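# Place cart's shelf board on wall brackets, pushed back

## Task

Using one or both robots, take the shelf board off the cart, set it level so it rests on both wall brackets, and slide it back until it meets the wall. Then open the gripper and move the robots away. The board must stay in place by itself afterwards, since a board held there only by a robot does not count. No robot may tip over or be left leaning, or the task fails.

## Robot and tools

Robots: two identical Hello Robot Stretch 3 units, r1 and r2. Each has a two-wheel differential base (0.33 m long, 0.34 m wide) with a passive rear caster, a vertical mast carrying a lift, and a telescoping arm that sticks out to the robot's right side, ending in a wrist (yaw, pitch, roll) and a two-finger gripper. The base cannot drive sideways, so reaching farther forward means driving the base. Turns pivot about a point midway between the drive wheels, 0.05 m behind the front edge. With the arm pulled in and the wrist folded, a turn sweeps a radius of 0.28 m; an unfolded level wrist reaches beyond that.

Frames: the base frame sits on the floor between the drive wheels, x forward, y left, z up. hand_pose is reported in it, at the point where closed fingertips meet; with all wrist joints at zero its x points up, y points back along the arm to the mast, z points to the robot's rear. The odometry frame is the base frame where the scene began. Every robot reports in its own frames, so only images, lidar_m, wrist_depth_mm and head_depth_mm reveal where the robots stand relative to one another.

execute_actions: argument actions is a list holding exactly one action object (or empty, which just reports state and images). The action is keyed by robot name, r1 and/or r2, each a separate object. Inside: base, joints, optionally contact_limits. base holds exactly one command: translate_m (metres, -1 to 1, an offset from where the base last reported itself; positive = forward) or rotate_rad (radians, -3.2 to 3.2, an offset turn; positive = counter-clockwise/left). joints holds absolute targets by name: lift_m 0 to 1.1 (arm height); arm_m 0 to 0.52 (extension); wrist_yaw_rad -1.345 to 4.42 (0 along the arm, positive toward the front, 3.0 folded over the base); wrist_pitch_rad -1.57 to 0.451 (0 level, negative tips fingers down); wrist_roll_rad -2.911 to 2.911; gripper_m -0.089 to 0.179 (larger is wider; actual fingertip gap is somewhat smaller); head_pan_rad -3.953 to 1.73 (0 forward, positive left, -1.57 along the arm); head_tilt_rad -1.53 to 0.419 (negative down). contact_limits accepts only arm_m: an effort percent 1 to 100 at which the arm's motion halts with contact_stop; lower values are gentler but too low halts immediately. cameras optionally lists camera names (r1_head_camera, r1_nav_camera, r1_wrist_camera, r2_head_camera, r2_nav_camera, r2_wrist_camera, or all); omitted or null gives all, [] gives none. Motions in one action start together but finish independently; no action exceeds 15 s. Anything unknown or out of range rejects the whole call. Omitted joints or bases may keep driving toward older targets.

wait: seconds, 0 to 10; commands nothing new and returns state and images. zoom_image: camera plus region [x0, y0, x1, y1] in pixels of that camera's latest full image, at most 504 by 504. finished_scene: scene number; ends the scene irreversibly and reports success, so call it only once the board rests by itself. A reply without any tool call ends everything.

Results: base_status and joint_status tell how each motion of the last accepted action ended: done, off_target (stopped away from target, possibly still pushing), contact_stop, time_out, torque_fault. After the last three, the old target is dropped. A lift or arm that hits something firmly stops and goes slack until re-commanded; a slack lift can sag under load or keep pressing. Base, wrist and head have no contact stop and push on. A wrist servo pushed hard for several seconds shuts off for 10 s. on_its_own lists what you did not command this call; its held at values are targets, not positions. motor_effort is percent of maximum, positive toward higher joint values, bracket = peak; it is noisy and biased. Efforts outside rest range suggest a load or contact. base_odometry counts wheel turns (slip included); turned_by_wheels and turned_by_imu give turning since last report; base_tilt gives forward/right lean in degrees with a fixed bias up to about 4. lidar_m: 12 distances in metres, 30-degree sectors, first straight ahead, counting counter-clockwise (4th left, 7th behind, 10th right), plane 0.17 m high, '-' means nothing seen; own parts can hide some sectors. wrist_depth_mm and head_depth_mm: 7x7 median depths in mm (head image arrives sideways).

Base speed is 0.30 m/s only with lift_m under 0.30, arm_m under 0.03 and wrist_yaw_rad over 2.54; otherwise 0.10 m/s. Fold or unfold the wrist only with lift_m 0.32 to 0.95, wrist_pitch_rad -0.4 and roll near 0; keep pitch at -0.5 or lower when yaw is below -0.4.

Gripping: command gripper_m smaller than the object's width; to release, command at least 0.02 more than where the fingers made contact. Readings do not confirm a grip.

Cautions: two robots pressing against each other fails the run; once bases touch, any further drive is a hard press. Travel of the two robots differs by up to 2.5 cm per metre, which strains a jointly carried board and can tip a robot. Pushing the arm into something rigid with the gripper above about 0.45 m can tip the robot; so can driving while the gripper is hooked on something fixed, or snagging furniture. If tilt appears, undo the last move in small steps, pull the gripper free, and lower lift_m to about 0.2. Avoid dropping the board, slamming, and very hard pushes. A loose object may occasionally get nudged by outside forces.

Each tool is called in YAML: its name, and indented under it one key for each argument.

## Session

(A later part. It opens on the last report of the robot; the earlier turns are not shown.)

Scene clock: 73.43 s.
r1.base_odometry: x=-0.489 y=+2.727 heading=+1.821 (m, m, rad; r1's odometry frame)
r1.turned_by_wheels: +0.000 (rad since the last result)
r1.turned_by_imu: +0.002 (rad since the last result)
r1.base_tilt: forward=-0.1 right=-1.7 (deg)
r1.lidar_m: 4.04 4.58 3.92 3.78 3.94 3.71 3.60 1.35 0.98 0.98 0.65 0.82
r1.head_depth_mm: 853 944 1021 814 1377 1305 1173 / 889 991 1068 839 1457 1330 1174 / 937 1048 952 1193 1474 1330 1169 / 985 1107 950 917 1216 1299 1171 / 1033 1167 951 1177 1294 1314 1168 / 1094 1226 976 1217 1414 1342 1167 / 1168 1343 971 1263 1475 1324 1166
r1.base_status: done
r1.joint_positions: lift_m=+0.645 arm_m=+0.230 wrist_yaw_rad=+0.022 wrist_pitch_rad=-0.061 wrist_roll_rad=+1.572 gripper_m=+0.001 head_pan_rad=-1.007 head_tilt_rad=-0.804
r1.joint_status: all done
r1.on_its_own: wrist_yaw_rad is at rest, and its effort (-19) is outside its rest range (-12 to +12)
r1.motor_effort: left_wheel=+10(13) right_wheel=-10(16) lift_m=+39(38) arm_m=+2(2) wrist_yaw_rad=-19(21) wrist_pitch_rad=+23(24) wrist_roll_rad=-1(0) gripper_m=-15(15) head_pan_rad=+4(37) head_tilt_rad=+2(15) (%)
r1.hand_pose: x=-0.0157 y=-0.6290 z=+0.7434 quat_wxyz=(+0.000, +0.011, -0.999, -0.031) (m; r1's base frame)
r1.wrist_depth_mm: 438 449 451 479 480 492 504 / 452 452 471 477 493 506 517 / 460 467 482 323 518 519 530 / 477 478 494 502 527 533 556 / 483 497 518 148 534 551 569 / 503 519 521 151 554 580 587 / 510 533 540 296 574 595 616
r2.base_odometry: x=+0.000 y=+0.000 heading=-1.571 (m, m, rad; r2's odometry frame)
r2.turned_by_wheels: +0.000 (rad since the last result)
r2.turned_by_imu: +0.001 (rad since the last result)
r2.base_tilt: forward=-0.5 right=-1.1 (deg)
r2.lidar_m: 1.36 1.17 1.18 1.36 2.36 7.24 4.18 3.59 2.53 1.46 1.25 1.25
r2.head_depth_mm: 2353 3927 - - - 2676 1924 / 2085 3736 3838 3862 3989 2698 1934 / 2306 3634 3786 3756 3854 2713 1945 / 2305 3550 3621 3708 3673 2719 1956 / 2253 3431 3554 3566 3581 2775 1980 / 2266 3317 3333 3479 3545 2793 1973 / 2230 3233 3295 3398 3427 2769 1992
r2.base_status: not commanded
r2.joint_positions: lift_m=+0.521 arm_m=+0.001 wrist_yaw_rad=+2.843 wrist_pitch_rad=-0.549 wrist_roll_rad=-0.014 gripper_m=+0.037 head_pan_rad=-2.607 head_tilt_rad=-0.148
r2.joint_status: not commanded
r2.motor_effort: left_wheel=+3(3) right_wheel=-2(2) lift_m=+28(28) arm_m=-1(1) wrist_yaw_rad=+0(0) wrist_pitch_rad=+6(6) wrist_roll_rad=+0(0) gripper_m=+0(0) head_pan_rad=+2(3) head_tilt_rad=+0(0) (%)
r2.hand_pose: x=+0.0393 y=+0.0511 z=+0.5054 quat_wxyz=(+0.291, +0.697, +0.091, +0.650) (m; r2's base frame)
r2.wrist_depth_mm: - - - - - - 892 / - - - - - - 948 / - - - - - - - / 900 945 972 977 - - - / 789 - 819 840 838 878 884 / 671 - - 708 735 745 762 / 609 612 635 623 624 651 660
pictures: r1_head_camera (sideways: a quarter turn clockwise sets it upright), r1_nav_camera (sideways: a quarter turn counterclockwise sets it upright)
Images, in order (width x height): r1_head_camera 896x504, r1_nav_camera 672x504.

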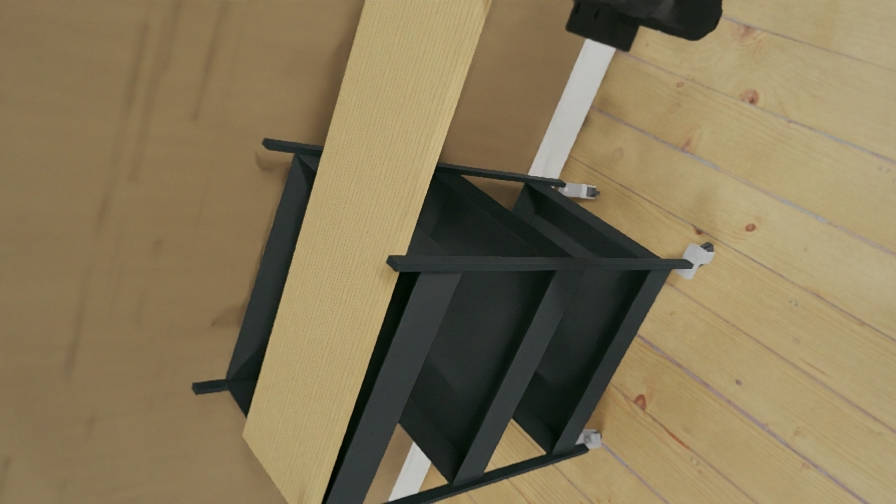

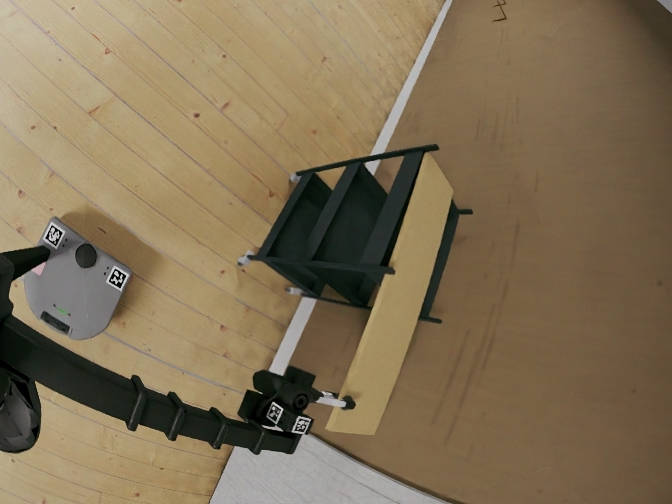

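execute_actions:
  actions:
    - {"r1":{"joints":{"lift_m":0.638,"gripper_m":0.08}}}
  cameras: []

execute_actions:
  actions:
    - {"r1":{"base":{"translate_m":0.26},"joints":{"head_pan_rad":-1.4,"head_tilt_rad":-0.9}}}
  cameras: ["r1_head_camera","r1_wrist_camera"]

Scene clock: 74.97 s.
r1.base_odometry: x=-0.489 y=+2.727 heading=+1.820 (m, m, rad; r1's odometry frame)
r1.turned_by_wheels: +0.000 (rad since the last result)
r1.turned_by_imu: +0.000 (rad since the last result)
r1.base_tilt: forward=-0.1 right=-1.7 (deg)
r1.lidar_m: 4.02 4.63 3.94 3.77 3.96 3.70 3.59 1.35 0.98 0.98 0.65 0.82
r1.head_depth_mm: 849 945 1029 814 1369 1310 1184 / 894 996 1062 840 1463 1340 1174 / 937 1043 954 1195 1480 1328 1172 / 984 1111 943 917 1216 1302 1169 / 1039 1163 943 1169 1291 1334 1174 / 1097 1225 976 1223 1413 1332 1172 / 1162 1338 971 1265 1465 1324 1166
r1.base_status: not commanded
r1.joint_positions: lift_m=+0.638 arm_m=+0.230 wrist_yaw_rad=+0.002 wrist_pitch_rad=-0.023 wrist_roll_rad=+1.572 gripper_m=+0.080 head_pan_rad=-1.007 head_tilt_rad=-0.804
r1.joint_status: all done
r1.motor_effort: left_wheel=+4(10) right_wheel=-3(9) lift_m=+24(33) arm_m=+3(2) wrist_yaw_rad=-3(20) wrist_pitch_rad=+9(23) wrist_roll_rad=+0(1) gripper_m=+0(96) head_pan_rad=+4(5) head_tilt_rad=+2(2) (%)
r1.hand_pose: x=-0.0208 y=-0.6303 z=+0.7467 quat_wxyz=(+0.000, +0.001, -1.000, -0.012) (m; r1's base frame)
r1.wrist_depth_mm: 428 442 471 472 478 480 488 / 469 461 474 480 487 499 511 / 467 481 491 207 493 504 504 / 491 496 495 495 512 521 527 / 491 510 502 509 525 536 544 / 517 524 540 532 543 555 561 / 527 537 542 549 561 562 581
r2.base_odometry: x=+0.000 y=+0.000 heading=-1.571 (m, m, rad; r2's odometry frame)
r2.turned_by_wheels: +0.000 (rad since the last result)
r2.turned_by_imu: +0.000 (rad since the last result)
r2.base_tilt: forward=-0.4 right=-1.0 (deg)
r2.lidar_m: 1.36 1.17 1.17 1.36 2.37 7.28 4.21 3.61 2.53 1.45 1.26 1.26
r2.head_depth_mm: 2345 3864 - - - 2692 1941 / 2082 3822 3907 3853 3941 2714 1937 / 2303 3534 3698 3786 3860 2720 1965 / 2272 3514 3535 3655 3641 2756 1969 / 2256 3429 3480 3515 3648 2761 1977 / 2235 3349 3377 3461 3525 2784 1980 / 2247 3240 3338 3301 3393 2796 2001
r2.base_status: not commanded
r2.joint_positions: lift_m=+0.521 arm_m=+0.001 wrist_yaw_rad=+2.843 wrist_pitch_rad=-0.549 wrist_roll_rad=-0.014 gripper_m=+0.037 head_pan_rad=-2.607 head_tilt_rad=-0.148
r2.joint_status: not commanded
r2.motor_effort: left_wheel=+3(3) right_wheel=-2(2) lift_m=+28(27) arm_m=+0(0) wrist_yaw_rad=+0(1) wrist_pitch_rad=+6(6) wrist_roll_rad=+0(0) gripper_m=+0(0) head_pan_rad=+3(4) head_tilt_rad=+0(1) (%)
r2.hand_pose: x=+0.0393 y=+0.0511 z=+0.5054 quat_wxyz=(+0.291, +0.697, +0.091, +0.650) (m; r2's base frame)
r2.wrist_depth_mm: - - - - - 973 875 / - - - - - - 939 / - - - - - - - / 894 933 962 981 - - - / 775 - 826 839 848 878 891 / 690 - - 713 727 742 767 / 600 609 627 634 626 656 664
pictures: none
No camera images: the call's "cameras" was empty. Leave "cameras" out to get every camera's image.

Scene clock: 78.83 s.
r1.base_odometry: x=-0.554 y=+2.979 heading=+1.821 (m, m, rad; r1's odometry frame)
r1.turned_by_wheels: +0.000 (rad since the last result)
r1.turned_by_imu: +0.001 (rad since the last result)
r1.base_tilt: forward=-0.2 right=-1.7 (deg)
r1.lidar_m: 4.05 5.11 3.89 3.77 3.93 3.97 3.70 1.36 1.02 0.57 0.59 1.42
r1.head_depth_mm: 859 980 843 1341 1466 - - / 869 986 846 1347 - 1276 1140 / 878 1005 851 1361 1394 1276 1144 / 886 999 837 1085 1350 1256 1147 / 900 1012 837 1083 1187 1282 1141 / 914 1017 834 1091 1242 1278 1143 / 924 1037 855 1098 1269 1272 1137
r1.base_status: done
r1.joint_positions: lift_m=+0.638 arm_m=+0.230 wrist_yaw_rad=+0.002 wrist_pitch_rad=-0.023 wrist_roll_rad=+1.572 gripper_m=+0.080 head_pan_rad=-1.393 head_tilt_rad=-0.889
r1.joint_status: all done
r1.motor_effort: left_wheel=+3(9) right_wheel=-3(4) lift_m=+24(23) arm_m=+2(2) wrist_yaw_rad=-3(2) wrist_pitch_rad=+9(9) wrist_roll_rad=-1(0) gripper_m=+1(1) head_pan_rad=-4(35) head_tilt_rad=-6(20) (%)
r1.hand_pose: x=-0.0208 y=-0.6303 z=+0.7467 quat_wxyz=(+0.000, +0.001, -1.000, -0.012) (m; r1's base frame)
r1.wrist_depth_mm: 453 456 462 128 475 480 500 / 468 472 480 132 493 494 498 / 478 486 488 206 510 516 515 / 489 497 504 499 511 520 530 / 502 512 513 424 529 523 437 / 511 526 535 308 299 465 408 / 537 534 545 146 231 521 413
r2.base_odometry: x=+0.000 y=+0.000 heading=-1.571 (m, m, rad; r2's odometry frame)
r2.turned_by_wheels: +0.000 (rad since the last result)
r2.turned_by_imu: +0.001 (rad since the last result)
r2.base_tilt: forward=-0.4 right=-1.1 (deg)
r2.lidar_m: 1.36 1.18 1.17 1.36 2.37 7.24 4.19 3.61 2.53 1.45 1.26 1.26
r2.head_depth_mm: 2337 3821 - - - 2730 1955 / 2096 3828 3811 3884 3964 2688 1942 / 2317 3678 3754 3788 3848 2730 1961 / 2300 3550 3656 3599 3685 2754 1977 / 2279 3396 3483 3583 3551 2767 1966 / 2258 3365 3411 3483 3477 2795 1975 / 2251 3193 3299 3377 3402 2851 2004
r2.base_status: not commanded
r2.joint_positions: lift_m=+0.521 arm_m=+0.001 wrist_yaw_rad=+2.843 wrist_pitch_rad=-0.549 wrist_roll_rad=-0.014 gripper_m=+0.037 head_pan_rad=-2.607 head_tilt_rad=-0.148
r2.joint_status: not commanded
r2.motor_effort: left_wheel=+3(3) right_wheel=-2(2) lift_m=+28(28) arm_m=+0(0) wrist_yaw_rad=-1(0) wrist_pitch_rad=+6(6) wrist_roll_rad=+0(0) gripper_m=+1(1) head_pan_rad=+3(3) head_tilt_rad=-2(1) (%)
r2.hand_pose: x=+0.0393 y=+0.0511 z=+0.5054 quat_wxyz=(+0.291, +0.697, +0.091, +0.650) (m; r2's base frame)
r2.wrist_depth_mm: - - - - - 975 887 / - - - - - - 945 / - - - - - - - / 905 930 975 961 - - - / 757 - 820 826 839 854 878 / 683 - - 714 742 729 757 / 611 608 629 633 623 648 661
pictures: r1_head_camera (sideways: a quarter turn clockwise sets it upright), r1_wrist_camera
Images, in order (width x height): r1_head_camera 896x504, r1_wrist_camera 644x364.

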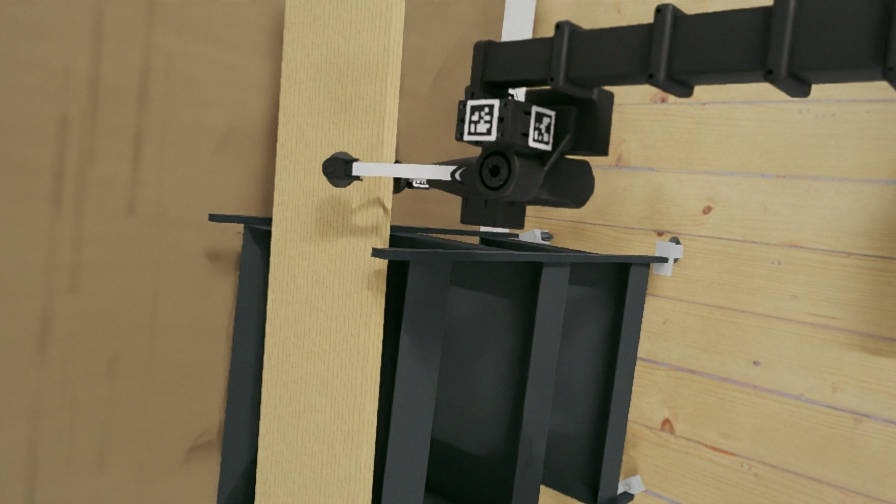

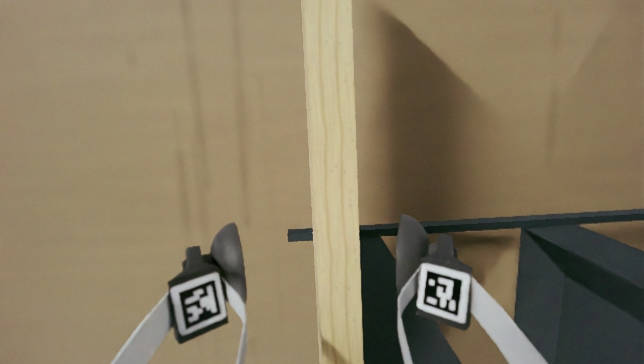

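execute_actions:
  actions:
    - {"r1":{"base":{"translate_m":0.035}}}
  cameras: []

execute_actions:
  actions:
    - {"r1":{"joints":{"gripper_m":-0.03}}}
  cameras: []

execute_actions:
  actions:
    - {"r1":{"joints":{"lift_m":0.76,"head_pan_rad":-1.2,"head_tilt_rad":-0.6}}}
  cameras: ["r1_head_camera","r1_nav_camera","r1_wrist_camera"]

Scene clock: 81.10 s.
r1.base_odometry: x=-0.562 y=+3.013 heading=+1.821 (m, m, rad; r1's odometry frame)
r1.turned_by_wheels: +0.000 (rad since the last result)
r1.turned_by_imu: +0.001 (rad since the last result)
r1.base_tilt: forward=-0.2 right=-1.7 (deg)
r1.lidar_m: 4.05 4.38 3.92 3.78 3.95 4.03 3.71 1.35 1.02 0.56 0.60 1.42
r1.head_depth_mm: 858 978 844 1346 1454 - - / 868 990 841 1344 - 1296 1142 / 880 987 850 1328 1398 1286 1146 / 887 997 839 849 1168 1257 1139 / 899 1007 835 1091 1197 1275 1138 / 911 1020 831 1087 1249 1271 1140 / 920 1029 852 1091 1255 1267 1136
r1.base_status: done
r1.joint_positions: lift_m=+0.638 arm_m=+0.230 wrist_yaw_rad=+0.002 wrist_pitch_rad=-0.023 wrist_roll_rad=+1.572 gripper_m=+0.080 head_pan_rad=-1.393 head_tilt_rad=-0.889
r1.joint_status: not commanded
r1.motor_effort: left_wheel=+3(9) right_wheel=-2(5) lift_m=+23(24) arm_m=+3(1) wrist_yaw_rad=-2(2) wrist_pitch_rad=+9(9) wrist_roll_rad=+0(0) gripper_m=+1(0) head_pan_rad=-3(4) head_tilt_rad=-6(7) (%)
r1.hand_pose: x=-0.0208 y=-0.6304 z=+0.7467 quat_wxyz=(+0.000, +0.001, -1.000, -0.012) (m; r1's base frame)
r1.wrist_depth_mm: 458 457 467 128 481 486 488 / 474 467 480 131 494 496 497 / 479 484 492 207 508 515 516 / 492 501 507 500 518 513 527 / 503 508 520 345 518 540 379 / 508 525 534 238 230 471 404 / 528 536 560 145 179 474 408
r2.base_odometry: x=+0.000 y=+0.000 heading=-1.571 (m, m, rad; r2's odometry frame)
r2.turned_by_wheels: +0.000 (rad since the last result)
r2.turned_by_imu: +0.001 (rad since the last result)
r2.base_tilt: forward=-0.4 right=-1.1 (deg)
r2.lidar_m: 1.36 1.17 1.18 1.36 2.36 7.32 4.22 3.62 2.53 1.45 1.26 1.25
r2.head_depth_mm: 2332 3754 - - - 2684 1910 / 2112 3730 3824 3922 3952 2711 1920 / 2293 3737 3722 3816 3917 2739 1962 / 2298 3463 3566 3686 3769 2739 1966 / 2252 3411 3512 3579 3600 2795 1981 / 2281 3409 3436 3445 3485 2778 2003 / 2227 3254 3270 3328 3426 2805 1988
r2.base_status: not commanded
r2.joint_positions: lift_m=+0.521 arm_m=+0.001 wrist_yaw_rad=+2.843 wrist_pitch_rad=-0.549 wrist_roll_rad=-0.014 gripper_m=+0.037 head_pan_rad=-2.607 head_tilt_rad=-0.148
r2.joint_status: not commanded
r2.motor_effort: left_wheel=+4(3) right_wheel=-2(2) lift_m=+28(28) arm_m=-1(0) wrist_yaw_rad=+0(0) wrist_pitch_rad=+6(6) wrist_roll_rad=+0(0) gripper_m=+0(0) head_pan_rad=+4(3) head_tilt_rad=+0(1) (%)
r2.hand_pose: x=+0.0393 y=+0.0511 z=+0.5054 quat_wxyz=(+0.291, +0.697, +0.091, +0.650) (m; r2's base frame)
r2.wrist_depth_mm: - - - - - 983 878 / - - - - - - 925 / - - - - - - - / 897 951 963 994 - - - / 774 - 824 828 856 879 886 / 680 - - 711 741 737 764 / 597 609 628 639 628 653 660
pictures: none
No camera images: the call's "cameras" was empty. Leave "cameras" out to get every camera's image.

Scene clock: 82.70 s.
r1.base_odometry: x=-0.562 y=+3.013 heading=+1.821 (m, m, rad; r1's odometry frame)
r1.turned_by_wheels: +0.000 (rad since the last result)
r1.turned_by_imu: +0.000 (rad since the last result)
r1.base_tilt: forward=-0.2 right=-1.7 (deg)
r1.lidar_m: 4.05 4.39 3.90 3.77 3.94 4.03 3.68 1.35 1.02 0.56 0.59 1.42
r1.head_depth_mm: 862 982 844 1345 1465 - - / 867 988 842 1339 - 1283 1140 / 880 987 838 1335 1401 1284 1139 / 884 1002 834 846 1162 1253 1145 / 902 1012 834 1084 1188 1277 1139 / 911 1016 830 1080 1254 1271 1139 / 918 1026 852 1085 1255 1276 1133
r1.base_status: not commanded
r1.joint_positions: lift_m=+0.638 arm_m=+0.230 wrist_yaw_rad=+0.002 wrist_pitch_rad=-0.041 wrist_roll_rad=+1.572 gripper_m=-0.029 head_pan_rad=-1.393 head_tilt_rad=-0.889
r1.joint_status: all done
r1.motor_effort: left_wheel=+3(4) right_wheel=-3(3) lift_m=+25(25) arm_m=+2(2) wrist_yaw_rad=-2(2) wrist_pitch_rad=+16(18) wrist_roll_rad=+0(0) gripper_m=-28(99) head_pan_rad=-4(3) head_tilt_rad=-7(7) (%)
r1.hand_pose: x=-0.0208 y=-0.6298 z=+0.7420 quat_wxyz=(+0.000, +0.001, -1.000, -0.021) (m; r1's base frame)
r1.wrist_depth_mm: 446 453 464 124 481 481 496 / 459 464 476 127 495 502 515 / 478 481 487 492 508 522 528 / 489 497 498 514 510 524 537 / 498 511 509 134 535 536 379 / 510 521 524 136 549 543 399 / 525 537 553 171 172 487 400
r2.base_odometry: x=+0.000 y=+0.000 heading=-1.571 (m, m, rad; r2's odometry frame)
r2.turned_by_wheels: +0.000 (rad since the last result)
r2.turned_by_imu: +0.000 (rad since the last result)
r2.base_tilt: forward=-0.5 right=-1.1 (deg)
r2.lidar_m: 1.36 1.17 1.17 1.36 2.36 7.26 4.19 3.61 2.53 1.45 1.26 1.26
r2.head_depth_mm: 2321 3845 - - - 2685 1928 / 2086 3749 3800 3888 3955 2702 1937 / 2297 3601 3715 3799 3796 2716 1948 / 2288 3526 3660 3646 3708 2750 1970 / 2276 3448 3482 3561 3571 2767 1967 / 2266 3395 3373 3434 3551 2743 1979 / 2241 3256 3292 3341 3405 2824 1995
r2.base_status: not commanded
r2.joint_positions: lift_m=+0.521 arm_m=+0.001 wrist_yaw_rad=+2.843 wrist_pitch_rad=-0.549 wrist_roll_rad=-0.014 gripper_m=+0.037 head_pan_rad=-2.607 head_tilt_rad=-0.148
r2.joint_status: not commanded
r2.motor_effort: left_wheel=+3(3) right_wheel=-2(2) lift_m=+27(27) arm_m=+0(1) wrist_yaw_rad=+1(0) wrist_pitch_rad=+6(6) wrist_roll_rad=+0(0) gripper_m=+0(1) head_pan_rad=+4(3) head_tilt_rad=-1(0) (%)
r2.hand_pose: x=+0.0393 y=+0.0511 z=+0.5054 quat_wxyz=(+0.291, +0.697, +0.091, +0.650) (m; r2's base frame)
r2.wrist_depth_mm: - - - - - 985 892 / - - - - - - 959 / - - - - - - - / 907 939 956 - - - - / 777 - 830 828 843 859 885 / 687 - - 715 746 747 758 / 608 618 626 623 625 660 669
pictures: none
No camera images: the call's "cameras" was empty. Leave "cameras" out to get every camera's image.

Scene clock: 84.63 s.
r1.base_odometry: x=-0.562 y=+3.013 heading=+1.821 (m, m, rad; r1's odometry frame)
r1.turned_by_wheels: +0.000 (rad since the last result)
r1.turned_by_imu: +0.000 (rad since the last result)
r1.base_tilt: forward=-0.1 right=-1.7 (deg)
r1.lidar_m: 4.05 4.37 3.88 3.76 3.95 4.02 3.69 1.36 1.02 0.56 0.59 1.42
r1.head_depth_mm: 799 871 950 1049 832 - 1279 / 822 889 980 1038 834 1248 1282 / 844 920 1013 1066 846 1016 1079 / 869 951 1052 1086 873 1048 1152 / 896 980 1093 1097 931 1075 1206 / 924 1017 1131 1203 944 1075 1201 / 953 1058 1175 1301 1447 1470 1283
r1.base_status: not commanded
r1.joint_positions: lift_m=+0.759 arm_m=+0.230 wrist_yaw_rad=+0.002 wrist_pitch_rad=-0.153 wrist_roll_rad=+1.572 gripper_m=-0.022 head_pan_rad=-1.207 head_tilt_rad=-0.606
r1.joint_status: all done
r1.on_its_own: gripper_m is held at -0.023, not at your -0.030, by its stall guard, which is still easing; wrist_pitch_rad is at rest, and its effort (+58) is outside its rest range (-20 to +32)
r1.motor_effort: left_wheel=+4(4) right_wheel=-3(3) lift_m=+44(45) arm_m=+1(1) wrist_yaw_rad=-2(2) wrist_pitch_rad=+58(58) wrist_roll_rad=+0(0) gripper_m=-35(36) head_pan_rad=+5(25) head_tilt_rad=+4(32) (%)
r1.hand_pose: x=-0.0208 y=-0.6244 z=+0.8349 quat_wxyz=(+0.000, +0.001, -0.997, -0.077) (m; r1's base frame)
r1.wrist_depth_mm: 423 441 466 136 513 542 578 / 429 451 481 137 521 561 583 / 439 464 481 137 537 568 593 / 455 469 500 139 541 577 611 / 468 487 508 140 339 595 466 / 474 497 524 143 - 234 448 / 490 508 538 549 391 196 177
r2.base_odometry: x=+0.000 y=+0.000 heading=-1.571 (m, m, rad; r2's odometry frame)
r2.turned_by_wheels: +0.000 (rad since the last result)
r2.turned_by_imu: +0.000 (rad since the last result)
r2.base_tilt: forward=-0.4 right=-1.1 (deg)
r2.lidar_m: 1.36 1.17 1.17 1.36 2.37 7.21 4.17 3.61 2.53 1.45 1.26 1.25
r2.head_depth_mm: 2347 3920 - - - 2710 1924 / 2108 3742 3840 3823 3987 2718 1937 / 2287 3646 3712 3780 3782 2731 1955 / 2279 3484 3599 3667 3696 2769 1962 / 2274 3396 3506 3552 3641 2795 1971 / 2243 3261 3397 3433 3509 2820 1963 / 2257 3179 3278 3333 3412 2762 1999
r2.base_status: not commanded
r2.joint_positions: lift_m=+0.521 arm_m=+0.001 wrist_yaw_rad=+2.843 wrist_pitch_rad=-0.549 wrist_roll_rad=-0.014 gripper_m=+0.037 head_pan_rad=-2.607 head_tilt_rad=-0.148
r2.joint_status: not commanded
r2.motor_effort: left_wheel=+3(3) right_wheel=-2(2) lift_m=+28(27) arm_m=-1(1) wrist_yaw_rad=+0(1) wrist_pitch_rad=+6(6) wrist_roll_rad=+0(0) gripper_m=+1(0) head_pan_rad=+4(4) head_tilt_rad=-1(0) (%)
r2.hand_pose: x=+0.0393 y=+0.0511 z=+0.5054 quat_wxyz=(+0.291, +0.697, +0.091, +0.650) (m; r2's base frame)
r2.wrist_depth_mm: - - - - - 984 904 / - - - - - - 945 / - - - - - - - / 889 944 942 971 - - - / 776 - 836 821 856 850 870 / 701 - - 727 746 748 763 / 603 619 625 635 627 661 672
pictures: r1_head_camera (sideways: a quarter turn clockwise sets it upright), r1_nav_camera (sideways: a quarter turn counterclockwise sets it upright), r1_wrist_camera
Images, in order (width x height): r1_head_camera 896x504, r1_nav_camera 672x504, r1_wrist_camera 644x364.

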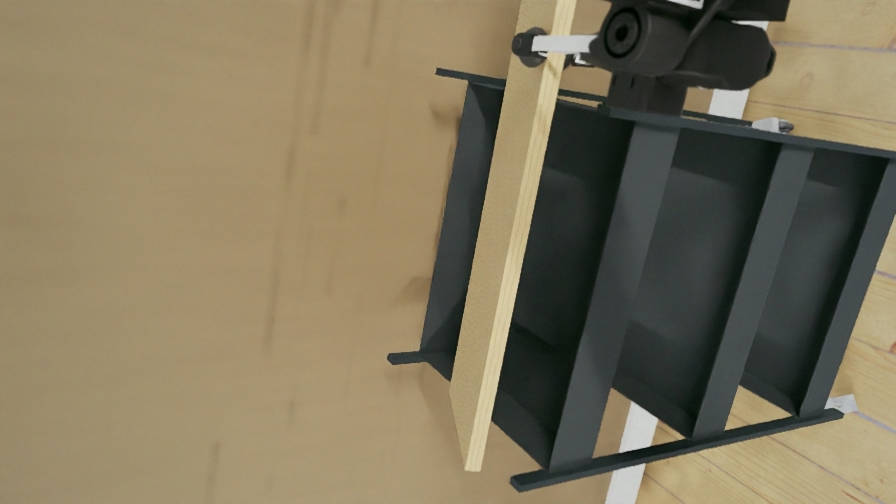

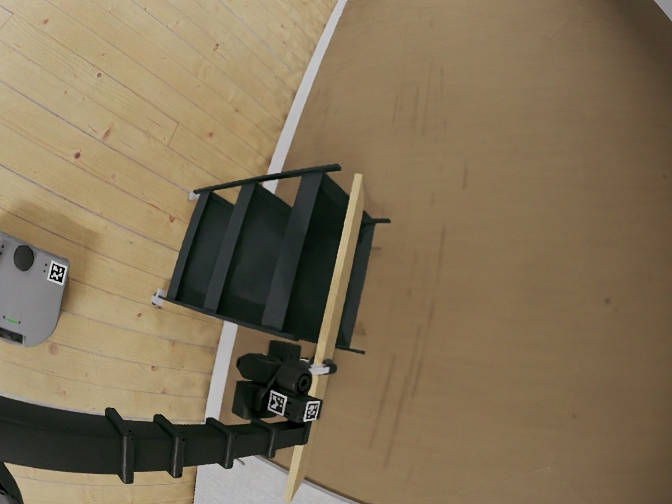

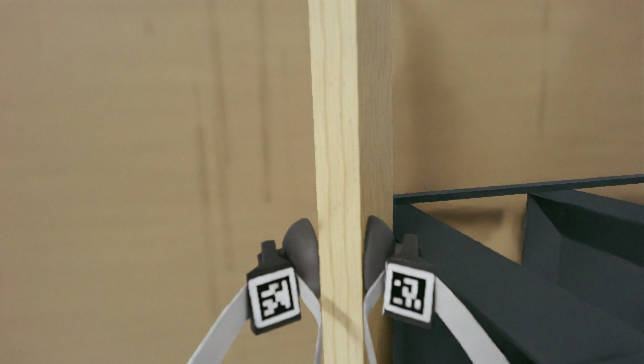

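execute_actions:
  actions:
    - {"r1":{"joints":{"lift_m":0.66}}}
  cameras: ["r1_head_camera","r1_wrist_camera"]

Scene clock: 86.50 s.
r1.base_odometry: x=-0.562 y=+3.013 heading=+1.821 (m, m, rad; r1's odometry frame)
r1.turned_by_wheels: +0.000 (rad since the last result)
r1.turned_by_imu: +0.000 (rad since the last result)
r1.base_tilt: forward=-0.1 right=-1.7 (deg)
r1.lidar_m: 4.05 4.38 3.91 3.76 3.94 4.02 3.72 1.36 1.02 0.56 0.59 1.42
r1.head_depth_mm: 802 870 953 1047 799 1262 1213 / 820 898 981 1036 800 1036 1258 / 846 920 1012 1059 796 1025 1082 / 872 955 1047 1083 798 1045 1154 / 898 981 1092 1102 821 1073 1196 / 922 1019 1132 1206 849 1076 1200 / 952 1057 1177 1321 924 1461 1288
r1.base_status: not commanded
r1.joint_positions: lift_m=+0.660 arm_m=+0.230 wrist_yaw_rad=-0.004 wrist_pitch_rad=-0.081 wrist_roll_rad=+1.572 gripper_m=-0.019 head_pan_rad=-1.207 head_tilt_rad=-0.606
r1.joint_status: all done
r1.on_its_own: gripper_m is held at -0.020, not at your -0.030, by its stall guard, which is not easing now
r1.motor_effort: left_wheel=+2(4) right_wheel=-1(3) lift_m=+28(43) arm_m=+1(1) wrist_yaw_rad=+4(4) wrist_pitch_rad=+31(58) wrist_roll_rad=+0(0) gripper_m=-25(32) head_pan_rad=+4(4) head_tilt_rad=+4(4) (%)
r1.hand_pose: x=-0.0224 y=-0.6283 z=+0.7538 quat_wxyz=(+0.000, -0.002, -0.999, -0.041) (m; r1's base frame)
r1.wrist_depth_mm: 440 450 475 472 489 507 526 / 456 459 473 126 502 519 532 / 463 470 492 128 521 535 552 / 469 491 495 131 521 541 565 / 485 489 514 134 543 478 384 / 502 508 531 135 550 484 405 / 506 522 545 477 177 491 406
r2.base_odometry: x=+0.000 y=+0.000 heading=-1.571 (m, m, rad; r2's odometry frame)
r2.turned_by_wheels: +0.000 (rad since the last result)
r2.turned_by_imu: +0.000 (rad since the last result)
r2.base_tilt: forward=-0.5 right=-1.1 (deg)
r2.lidar_m: 1.36 1.17 1.17 1.36 2.36 7.25 4.20 3.61 2.53 1.45 1.26 1.26
r2.head_depth_mm: 2348 3773 - - - 2643 1931 / 2085 3798 3850 3864 3922 2716 1928 / 2318 3672 3743 3754 3810 2718 1936 / 2280 3558 3555 3653 3695 2725 1958 / 2262 3465 3498 3530 3591 2782 1978 / 2284 3310 3392 3479 3456 2774 1978 / 2235 3206 3368 3328 3416 2784 1985
r2.base_status: not commanded
r2.joint_positions: lift_m=+0.521 arm_m=+0.001 wrist_yaw_rad=+2.843 wrist_pitch_rad=-0.549 wrist_roll_rad=-0.014 gripper_m=+0.037 head_pan_rad=-2.607 head_tilt_rad=-0.148
r2.joint_status: not commanded
r2.motor_effort: left_wheel=+3(4) right_wheel=-2(2) lift_m=+27(28) arm_m=-1(1) wrist_yaw_rad=+1(0) wrist_pitch_rad=+6(6) wrist_roll_rad=+0(0) gripper_m=+0(0) head_pan_rad=+3(4) head_tilt_rad=-1(1) (%)
r2.hand_pose: x=+0.0393 y=+0.0511 z=+0.5054 quat_wxyz=(+0.291, +0.697, +0.091, +0.650) (m; r2's base frame)
r2.wrist_depth_mm: - - - - - 998 893 / - - - - - - 945 / - - - - - - - / 895 944 960 966 - - - / 783 - 836 818 834 874 882 / 684 - - 720 734 747 760 / 605 617 619 631 628 653 664
pictures: r1_head_camera (sideways: a quarter turn clockwise sets it upright), r1_wrist_camera
Images, in order (width x height): r1_head_camera 896x504, r1_wrist_camera 644x364.

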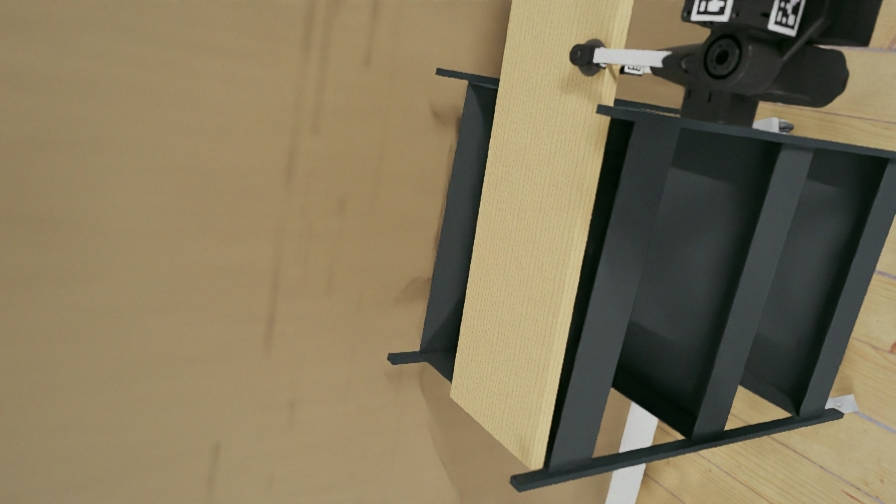

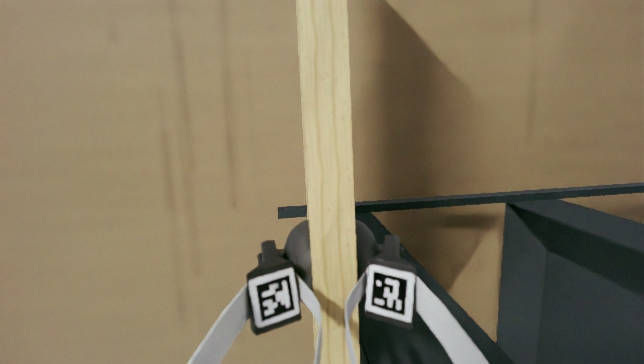

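execute_actions:
  actions:
    - {"r1":{"base":{"translate_m":0.24}},"r2":{"base":{"rotate_rad":0.23},"joints":{"head_pan_rad":-2.9,"head_tilt_rad":-0.2}}}
  cameras: ["r1_head_camera","r1_nav_camera","r2_head_camera"]

Scene clock: 92.90 s.
r1.base_odometry: x=-0.621 y=+3.245 heading=+1.821 (m, m, rad; r1's odometry frame)
r1.turned_by_wheels: +0.000 (rad since the last result)
r1.turned_by_imu: -0.426 (rad since the last result)
r1.base_tilt: forward=-0.1 right=-1.7 (deg)
r1.lidar_m: 1.50 4.59 4.16 3.89 3.86 4.11 4.22 2.60 1.20 0.53 0.52 0.55
r1.head_depth_mm: 808 885 976 1085 803 - - / 800 871 969 1074 773 803 1062 / 794 868 964 1043 777 974 952 / 780 858 944 1025 773 803 953 / 776 846 936 1014 772 729 957 / 767 837 923 999 776 781 930 / 760 826 914 1006 801 716 1204
r1.base_status: done
r1.joint_positions: lift_m=+0.660 arm_m=+0.230 wrist_yaw_rad=-0.072 wrist_pitch_rad=-0.082 wrist_roll_rad=+1.566 gripper_m=-0.019 head_pan_rad=-1.206 head_tilt_rad=-0.604
r1.joint_status: not commanded
r1.on_its_own: wrist_yaw_rad is held at -0.069, not at your +0.000, by its stall guard, which is not easing now; gripper_m is held at -0.020, not at your -0.030, by its stall guard, which is not easing now
r1.motor_effort: left_wheel=+0(76) right_wheel=+1(46) lift_m=+29(29) arm_m=-1(2) wrist_yaw_rad=+2(88) wrist_pitch_rad=+31(32) wrist_roll_rad=+2(2) gripper_m=-25(26) head_pan_rad=+3(4) head_tilt_rad=+3(4) (%)
r1.hand_pose: x=-0.0395 y=-0.6279 z=+0.7534 quat_wxyz=(+0.001, -0.036, -0.999, -0.042) (m; r1's base frame)
r1.wrist_depth_mm: 612 618 642 651 679 690 697 / 580 604 608 620 640 663 683 / 573 565 575 579 610 633 646 / 528 542 553 542 576 583 603 / 504 515 532 145 547 564 578 / 478 491 502 136 526 525 445 / 458 465 477 132 186 428 115
r2.base_odometry: x=+0.000 y=+0.000 heading=-1.341 (m, m, rad; r2's odometry frame)
r2.turned_by_wheels: +0.230 (rad since the last result)
r2.turned_by_imu: +0.229 (rad since the last result)
r2.base_tilt: forward=-0.5 right=-1.1 (deg)
r2.lidar_m: 1.23 1.17 1.21 1.61 4.12 4.19 3.80 3.61 1.84 1.32 1.25 1.29
r2.head_depth_mm: 2610 - - - 3841 2421 1806 / 2627 3799 - - 3763 2452 1815 / 2602 3704 3757 3863 3792 2486 1825 / 2538 3631 3640 3788 3815 2494 1838 / 2581 3476 3561 3654 3676 2527 1848 / 2493 3353 3471 3474 3539 2561 1842 / 2502 3203 3301 3315 3437 2561 1866
r2.base_status: done
r2.joint_positions: lift_m=+0.521 arm_m=+0.001 wrist_yaw_rad=+2.843 wrist_pitch_rad=-0.549 wrist_roll_rad=-0.014 gripper_m=+0.037 head_pan_rad=-2.893 head_tilt_rad=-0.198
r2.joint_status: all done
r2.motor_effort: left_wheel=-3(9) right_wheel=+2(5) lift_m=+28(27) arm_m=-1(1) wrist_yaw_rad=+0(0) wrist_pitch_rad=+6(6) wrist_roll_rad=+0(0) gripper_m=+0(0) head_pan_rad=-2(21) head_tilt_rad=-2(5) (%)
r2.hand_pose: x=+0.0393 y=+0.0511 z=+0.5054 quat_wxyz=(+0.291, +0.697, +0.091, +0.650) (m; r2's base frame)
r2.wrist_depth_mm: - - - - - - 871 / - - - - - - 949 / - - - - - - 959 / 901 949 988 989 - - - / 791 - 837 838 848 860 870 / 679 - - 718 736 763 772 / 604 616 628 634 624 659 663
pictures: r1_head_camera (sideways: a quarter turn clockwise sets it upright), r1_nav_camera (sideways: a quarter turn counterclockwise sets it upright), r2_head_camera (sideways: a quarter turn clockwise sets it upright)
Images, in order (width x height): r1_head_camera 896x504, r1_nav_camera 672x504, r2_head_camera 896x504.

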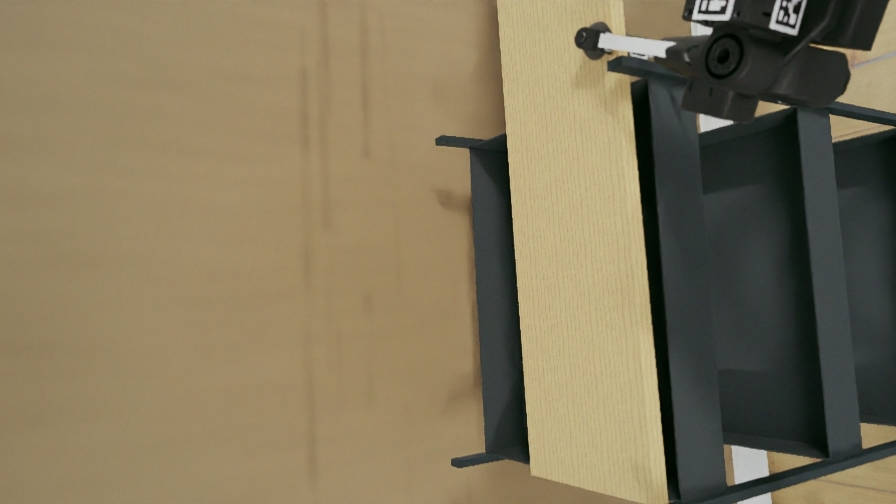

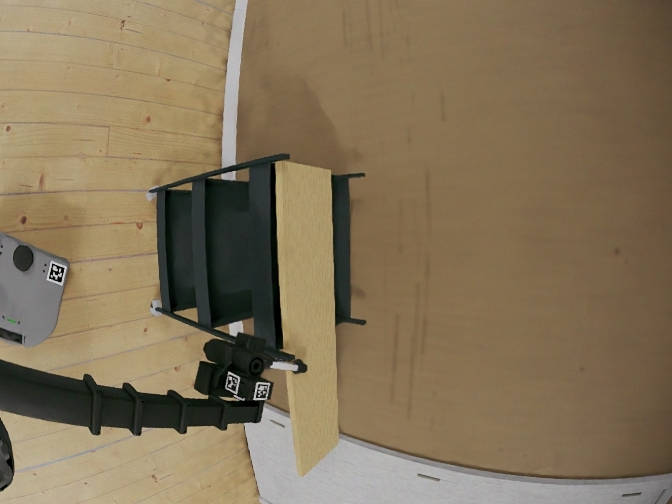

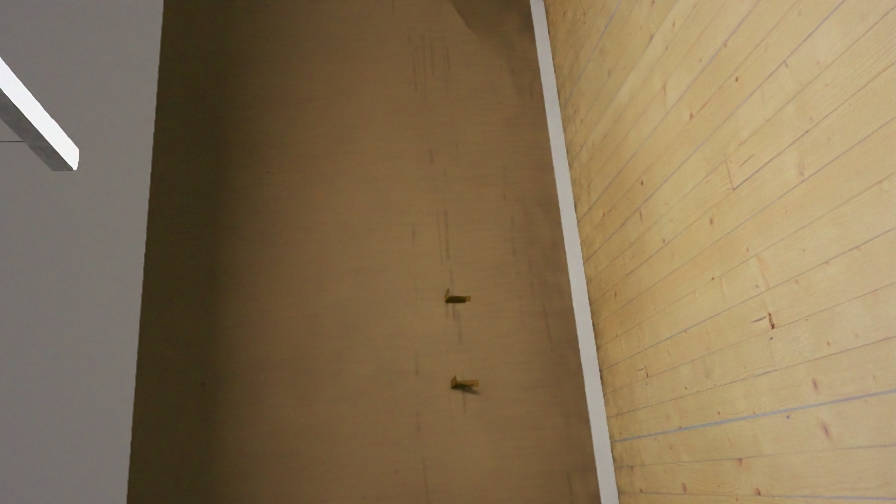

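execute_actions:
  actions:
    - {"r1":{"joints":{"lift_m":0.638,"gripper_m":0.08,"wrist_yaw_rad":0.0}}}
  cameras: []

execute_actions:
  actions:
    - {"r1":{"base":{"translate_m":-0.15},"joints":{"head_pan_rad":-1.4,"head_tilt_rad":-0.9}}}
  cameras: ["r1_head_camera","r1_nav_camera","r1_wrist_camera"]

Scene clock: 95.30 s.
r1.base_odometry: x=-0.621 y=+3.245 heading=+1.821 (m, m, rad; r1's odometry frame)
r1.turned_by_wheels: +0.000 (rad since the last result)
r1.turned_by_imu: +0.001 (rad since the last result)
r1.base_tilt: forward=-0.2 right=-1.7 (deg)
r1.lidar_m: 1.51 4.57 4.17 3.89 3.85 4.13 4.25 2.59 1.20 0.53 0.52 0.55
r1.head_depth_mm: 808 885 980 1082 813 1405 - / 801 880 971 1074 784 741 1055 / 790 863 959 1039 778 977 949 / 783 857 945 1023 774 805 953 / 779 844 937 1002 773 728 952 / 766 837 920 999 774 782 932 / 760 827 911 1004 793 715 1195
r1.base_status: not commanded
r1.joint_positions: lift_m=+0.638 arm_m=+0.230 wrist_yaw_rad=-0.055 wrist_pitch_rad=-0.015 wrist_roll_rad=+1.569 gripper_m=+0.080 head_pan_rad=-1.206 head_tilt_rad=-0.604
r1.joint_status: wrist_yaw_rad off_target (ended at -0.055, target +0.000); the others done
r1.on_its_own: wrist_yaw_rad is held at -0.055, not at your +0.000, by its stall guard, which is not easing now
r1.motor_effort: left_wheel=+0(14) right_wheel=+0(17) lift_m=+22(25) arm_m=-1(1) wrist_yaw_rad=+0(47) wrist_pitch_rad=+6(31) wrist_roll_rad=+1(5) gripper_m=+1(94) head_pan_rad=+4(4) head_tilt_rad=+3(3) (%)
r1.hand_pose: x=-0.0354 y=-0.6305 z=+0.7488 quat_wxyz=(+0.001, -0.027, -1.000, -0.008) (m; r1's base frame)
r1.wrist_depth_mm: 622 625 632 627 649 662 671 / 601 609 613 603 620 626 629 / 566 581 583 568 577 586 599 / 543 544 556 152 557 566 559 / 513 522 531 167 535 546 534 / 488 505 500 204 509 508 422 / 473 481 478 131 190 187 117
r2.base_odometry: x=+0.000 y=+0.000 heading=-1.341 (m, m, rad; r2's odometry frame)
r2.turned_by_wheels: +0.000 (rad since the last result)
r2.turned_by_imu: +0.001 (rad since the last result)
r2.base_tilt: forward=-0.4 right=-1.1 (deg)
r2.lidar_m: 1.23 1.17 1.21 1.62 4.11 4.20 3.79 3.60 1.85 1.31 1.25 1.30
r2.head_depth_mm: 2637 - - - 3833 2460 1796 / 2601 3840 - - 3819 2489 1806 / 2586 3659 3769 3926 3913 2456 1825 / 2570 3600 3601 3750 3814 2489 1833 / 2563 3406 3601 3666 3683 2522 1848 / 2546 3319 3371 3512 3609 2529 1870 / 2467 3181 3317 3369 3445 2543 1855
r2.base_status: not commanded
r2.joint_positions: lift_m=+0.521 arm_m=+0.001 wrist_yaw_rad=+2.843 wrist_pitch_rad=-0.549 wrist_roll_rad=-0.014 gripper_m=+0.037 head_pan_rad=-2.893 head_tilt_rad=-0.198
r2.joint_status: not commanded
r2.motor_effort: left_wheel=-3(3) right_wheel=+2(2) lift_m=+27(27) arm_m=+0(0) wrist_yaw_rad=+0(1) wrist_pitch_rad=+6(6) wrist_roll_rad=+0(0) gripper_m=+0(0) head_pan_rad=-2(2) head_tilt_rad=-1(0) (%)
r2.hand_pose: x=+0.0393 y=+0.0511 z=+0.5054 quat_wxyz=(+0.291, +0.697, +0.091, +0.650) (m; r2's base frame)
r2.wrist_depth_mm: - - - - - - 872 / - - - - - - 921 / - - - - - - 989 / 901 937 962 980 - - - / 785 - 832 829 844 854 889 / 683 - - 707 741 740 757 / 606 610 620 634 625 669 663
pictures: none
No camera images: the call's "cameras" was empty. Leave "cameras" out to get every camera's image.

Scene clock: 98.03 s.
r1.base_odometry: x=-0.584 y=+3.100 heading=+1.821 (m, m, rad; r1's odometry frame)
r1.turned_by_wheels: +0.000 (rad since the last result)
r1.turned_by_imu: +0.001 (rad since the last result)
r1.base_tilt: forward=-0.1 right=-1.6 (deg)
r1.lidar_m: 1.60 4.72 4.21 3.84 3.81 4.06 4.08 2.76 1.26 0.58 0.58 0.63
r1.head_depth_mm: 1012 1152 1300 1648 1459 - - / 988 1118 903 1579 - 1279 1150 / 959 1097 877 1526 1403 1284 1145 / 929 1071 843 1509 1451 1283 1147 / 903 1030 834 1091 1222 1254 1142 / 877 984 834 855 1062 1233 1136 / 856 971 826 764 1036 1215 1135
r1.base_status: done
r1.joint_positions: lift_m=+0.638 arm_m=+0.230 wrist_yaw_rad=-0.055 wrist_pitch_rad=-0.016 wrist_roll_rad=+1.569 gripper_m=+0.080 head_pan_rad=-1.393 head_tilt_rad=-0.889
r1.joint_status: all done
r1.on_its_own: wrist_yaw_rad is held at -0.055, not at your +0.000, by its stall guard, which is not easing now
r1.motor_effort: left_wheel=+2(5) right_wheel=-1(4) lift_m=+22(22) arm_m=-1(0) wrist_yaw_rad=+0(0) wrist_pitch_rad=+6(6) wrist_roll_rad=+1(1) gripper_m=+1(0) head_pan_rad=-4(24) head_tilt_rad=-7(35) (%)
r1.hand_pose: x=-0.0354 y=-0.6305 z=+0.7486 quat_wxyz=(+0.001, -0.027, -1.000, -0.008) (m; r1's base frame)
r1.wrist_depth_mm: 678 671 703 693 714 712 713 / 628 647 657 653 660 661 678 / 645 636 638 634 649 661 668 / 600 608 616 599 619 611 623 / 574 581 599 572 598 588 595 / 551 552 568 549 552 564 575 / 526 529 537 529 533 539 549
r2.base_odometry: x=+0.000 y=+0.000 heading=-1.341 (m, m, rad; r2's odometry frame)
r2.turned_by_wheels: +0.000 (rad since the last result)
r2.turned_by_imu: +0.001 (rad since the last result)
r2.base_tilt: forward=-0.4 right=-1.0 (deg)
r2.lidar_m: 1.23 1.17 1.20 1.61 4.12 4.26 3.79 3.60 1.84 1.31 1.26 1.29
r2.head_depth_mm: 2628 - - - 3866 2485 1814 / 2583 3860 - - 3876 2446 1797 / 2599 3650 3824 3863 3941 2478 1830 / 2574 3565 3645 3736 3706 2511 1836 / 2499 3460 3525 3581 3722 2497 1848 / 2495 3308 3403 3476 3530 2534 1844 / 2514 3241 3281 3342 3366 2571 1859
r2.base_status: not commanded
r2.joint_positions: lift_m=+0.521 arm_m=+0.001 wrist_yaw_rad=+2.843 wrist_pitch_rad=-0.549 wrist_roll_rad=-0.014 gripper_m=+0.037 head_pan_rad=-2.893 head_tilt_rad=-0.198
r2.joint_status: not commanded
r2.motor_effort: left_wheel=-3(3) right_wheel=+2(2) lift_m=+28(27) arm_m=+0(0) wrist_yaw_rad=+0(1) wrist_pitch_rad=+6(6) wrist_roll_rad=+0(0) gripper_m=+0(0) head_pan_rad=-2(2) head_tilt_rad=-1(1) (%)
r2.hand_pose: x=+0.0393 y=+0.0511 z=+0.5054 quat_wxyz=(+0.291, +0.697, +0.091, +0.650) (m; r2's base frame)
r2.wrist_depth_mm: - - - - - - 883 / - - - - - - 918 / - - - - - - 966 / 906 963 969 994 - - - / 785 - 830 819 860 856 877 / 682 - - 718 728 762 757 / 602 617 630 632 635 651 671
pictures: r1_head_camera (sideways: a quarter turn clockwise sets it upright), r1_nav_camera (sideways: a quarter turn counterclockwise sets it upright), r1_wrist_camera
Images, in order (width x height): r1_head_camera 896x504, r1_nav_camera 672x504, r1_wrist_camera 644x364.

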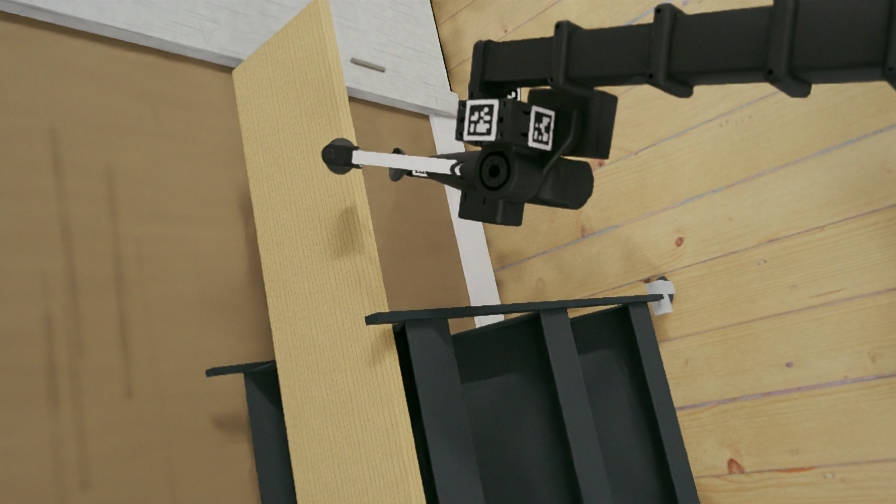

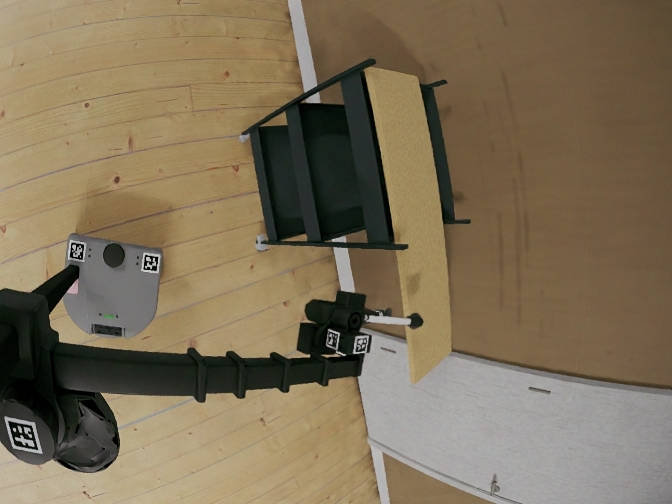

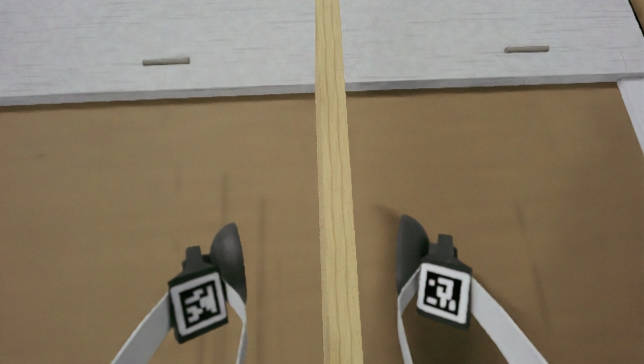

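execute_actions:
  actions:
    - {"r1":{"joints":{"arm_m":0.0}}}
  cameras: []

execute_actions:
  actions:
    - {"r1":{"base":{"translate_m":0.17},"joints":{"lift_m":0.42,"wrist_roll_rad":0.0,"wrist_yaw_rad":0.0,"gripper_m":0.12}}}
  cameras: ["r1_head_camera","r1_wrist_camera"]

Scene clock: 101.50 s.
r1.base_odometry: x=-0.584 y=+3.100 heading=+1.821 (m, m, rad; r1's odometry frame)
r1.turned_by_wheels: +0.000 (rad since the last result)
r1.turned_by_imu: +0.001 (rad since the last result)
r1.base_tilt: forward=-0.1 right=-1.7 (deg)
r1.lidar_m: 1.60 4.72 4.23 3.82 3.80 4.05 4.10 2.76 1.26 0.58 0.58 0.62
r1.head_depth_mm: 1012 1154 1292 1619 1450 1288 - / 990 1131 899 1593 1455 1308 - / 963 1098 870 1579 1453 1304 - / 931 1067 844 1518 1452 1293 1148 / 902 1036 836 1091 1226 1255 1146 / 883 987 827 850 1061 1226 1134 / 855 973 826 763 1039 1208 1138
r1.base_status: not commanded
r1.joint_positions: lift_m=+0.638 arm_m=+0.000 wrist_yaw_rad=-0.055 wrist_pitch_rad=-0.017 wrist_roll_rad=+1.569 gripper_m=+0.080 head_pan_rad=-1.393 head_tilt_rad=-0.889
r1.joint_status: all done
r1.on_its_own: wrist_yaw_rad is held at -0.055, not at your +0.000, by its stall guard, which is not easing now
r1.motor_effort: left_wheel=+1(1) right_wheel=-1(0) lift_m=+22(22) arm_m=-3(3) wrist_yaw_rad=+0(0) wrist_pitch_rad=+7(7) wrist_roll_rad=+1(0) gripper_m=+1(0) head_pan_rad=-4(4) head_tilt_rad=-7(7) (%)
r1.hand_pose: x=-0.0354 y=-0.4007 z=+0.7483 quat_wxyz=(+0.001, -0.027, -1.000, -0.009) (m; r1's base frame)
r1.wrist_depth_mm: 924 913 962 928 947 945 818 / 854 896 885 894 900 896 829 / 839 842 847 864 899 864 862 / 821 816 818 815 832 832 802 / 758 782 789 774 804 794 807 / 740 742 773 756 756 760 744 / 721 719 717 505 640 520 366
r2.base_odometry: x=+0.000 y=+0.000 heading=-1.341 (m, m, rad; r2's odometry frame)
r2.turned_by_wheels: +0.000 (rad since the last result)
r2.turned_by_imu: +0.001 (rad since the last result)
r2.base_tilt: forward=-0.4 right=-1.0 (deg)
r2.lidar_m: 1.23 1.18 1.21 1.61 4.12 4.28 3.79 3.60 1.85 1.31 1.26 1.29
r2.head_depth_mm: 2636 - - - 3872 2451 1799 / 2613 3873 - - 3820 2429 1816 / 2572 3699 3774 3894 3810 2469 1819 / 2595 3562 3703 3778 3786 2508 1831 / 2567 3469 3502 3589 3644 2503 1852 / 2527 3315 3414 3511 3512 2538 1859 / 2545 3216 3297 3374 3424 2539 1871
r2.base_status: not commanded
r2.joint_positions: lift_m=+0.521 arm_m=+0.001 wrist_yaw_rad=+2.843 wrist_pitch_rad=-0.549 wrist_roll_rad=-0.014 gripper_m=+0.037 head_pan_rad=-2.893 head_tilt_rad=-0.198
r2.joint_status: not commanded
r2.motor_effort: left_wheel=-3(3) right_wheel=+2(3) lift_m=+27(27) arm_m=+0(1) wrist_yaw_rad=+0(1) wrist_pitch_rad=+6(6) wrist_roll_rad=+0(0) gripper_m=+0(0) head_pan_rad=-2(2) head_tilt_rad=+0(1) (%)
r2.hand_pose: x=+0.0393 y=+0.0511 z=+0.5054 quat_wxyz=(+0.291, +0.697, +0.091, +0.650) (m; r2's base frame)
r2.wrist_depth_mm: - - - - - - 860 / - - - - - - 919 / - - - - - - 968 / 894 940 950 985 - - - / 775 - 844 829 846 880 888 / 687 - - 731 754 749 759 / 610 616 631 638 632 658 660
pictures: none
No camera images: the call's "cameras" was empty. Leave "cameras" out to get every camera's image.

Scene clock: 104.30 s.
r1.base_odometry: x=-0.626 y=+3.265 heading=+1.821 (m, m, rad; r1's odometry frame)
r1.turned_by_wheels: +0.000 (rad since the last result)
r1.turned_by_imu: +0.001 (rad since the last result)
r1.base_tilt: forward=-0.2 right=-1.7 (deg)
r1.lidar_m: 1.49 4.57 4.16 3.90 3.85 4.17 4.26 2.57 1.19 0.52 0.51 1.00
r1.head_depth_mm: 947 1112 853 1595 1448 1274 1148 / 918 1066 839 1560 1452 1286 1156 / 891 1024 835 802 1403 1275 1157 / 864 983 834 773 1063 1249 1145 / 841 958 830 746 1038 1210 1145 / 817 930 827 727 1018 1208 1134 / 799 901 911 708 979 1184 1138
r1.base_status: done
r1.joint_positions: lift_m=+0.420 arm_m=+0.000 wrist_yaw_rad=-0.002 wrist_pitch_rad=-0.017 wrist_roll_rad=+0.005 gripper_m=+0.120 head_pan_rad=-1.393 head_tilt_rad=-0.889
r1.joint_status: all done
r1.motor_effort: left_wheel=+0(8) right_wheel=-1(2) lift_m=+23(22) arm_m=-3(2) wrist_yaw_rad=+1(4) wrist_pitch_rad=+7(7) wrist_roll_rad=-2(3) gripper_m=+0(94) head_pan_rad=-4(3) head_tilt_rad=-6(7) (%)
r1.hand_pose: x=-0.0220 y=-0.4011 z=+0.5304 quat_wxyz=(+0.706, +0.006, -0.709, -0.007) (m; r1's base frame)
r1.wrist_depth_mm: 227 243 267 295 468 478 - / 368 392 423 712 841 943 - / 550 615 662 740 850 955 - / 562 607 670 745 880 - - / 510 546 589 775 882 - - / 448 472 307 330 928 - - / 250 279 310 781 875 827 874
r2.base_odometry: x=+0.000 y=+0.000 heading=-1.341 (m, m, rad; r2's odometry frame)
r2.turned_by_wheels: +0.000 (rad since the last result)
r2.turned_by_imu: +0.001 (rad since the last result)
r2.base_tilt: forward=-0.4 right=-1.1 (deg)
r2.lidar_m: 1.23 1.18 1.21 1.61 4.15 4.17 3.78 3.60 1.84 1.32 1.25 1.28
r2.head_depth_mm: 2649 - - - 3778 2444 1809 / 2618 3826 - - 3852 2458 1838 / 2613 3729 3790 3942 3911 2492 1818 / 2593 3631 3600 3748 3762 2499 1830 / 2525 3445 3533 3654 3689 2490 1846 / 2496 3340 3427 3486 3566 2542 1865 / 2518 3231 3297 3349 3437 2549 1868
r2.base_status: not commanded
r2.joint_positions: lift_m=+0.521 arm_m=+0.001 wrist_yaw_rad=+2.843 wrist_pitch_rad=-0.549 wrist_roll_rad=-0.014 gripper_m=+0.037 head_pan_rad=-2.893 head_tilt_rad=-0.198
r2.joint_status: not commanded
r2.motor_effort: left_wheel=-3(3) right_wheel=+2(2) lift_m=+28(27) arm_m=-1(1) wrist_yaw_rad=+0(0) wrist_pitch_rad=+6(6) wrist_roll_rad=+0(0) gripper_m=+0(0) head_pan_rad=-2(3) head_tilt_rad=+0(1) (%)
r2.hand_pose: x=+0.0393 y=+0.0511 z=+0.5054 quat_wxyz=(+0.291, +0.697, +0.091, +0.650) (m; r2's base frame)
r2.wrist_depth_mm: - - - - - - 872 / - - - - - - 906 / - - - - - - 944 / 916 958 952 995 - - - / 776 - 831 828 845 863 900 / 690 - - 712 736 747 756 / 607 605 619 622 628 662 670
pictures: r1_head_camera (sideways: a quarter turn clockwise sets it upright), r1_wrist_camera
Images, in order (width x height): r1_head_camera 896x504, r1_wrist_camera 644x364.

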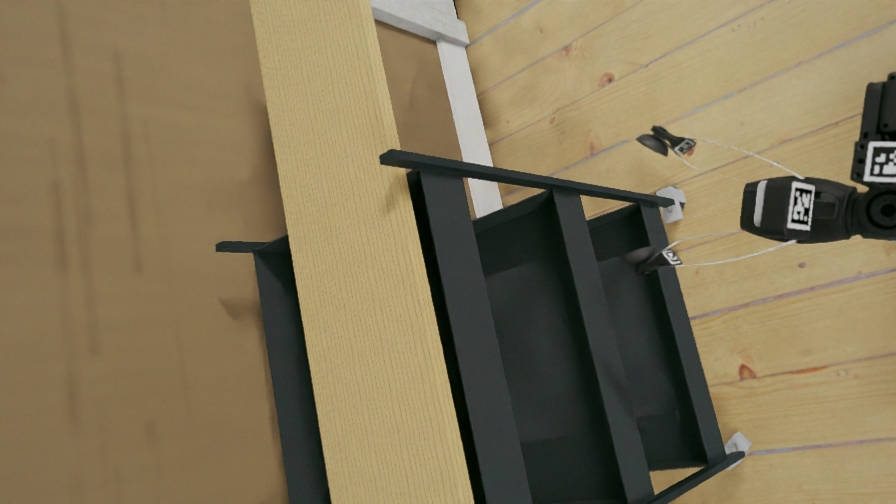

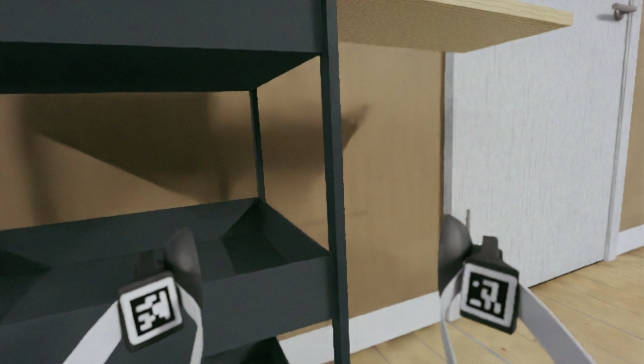

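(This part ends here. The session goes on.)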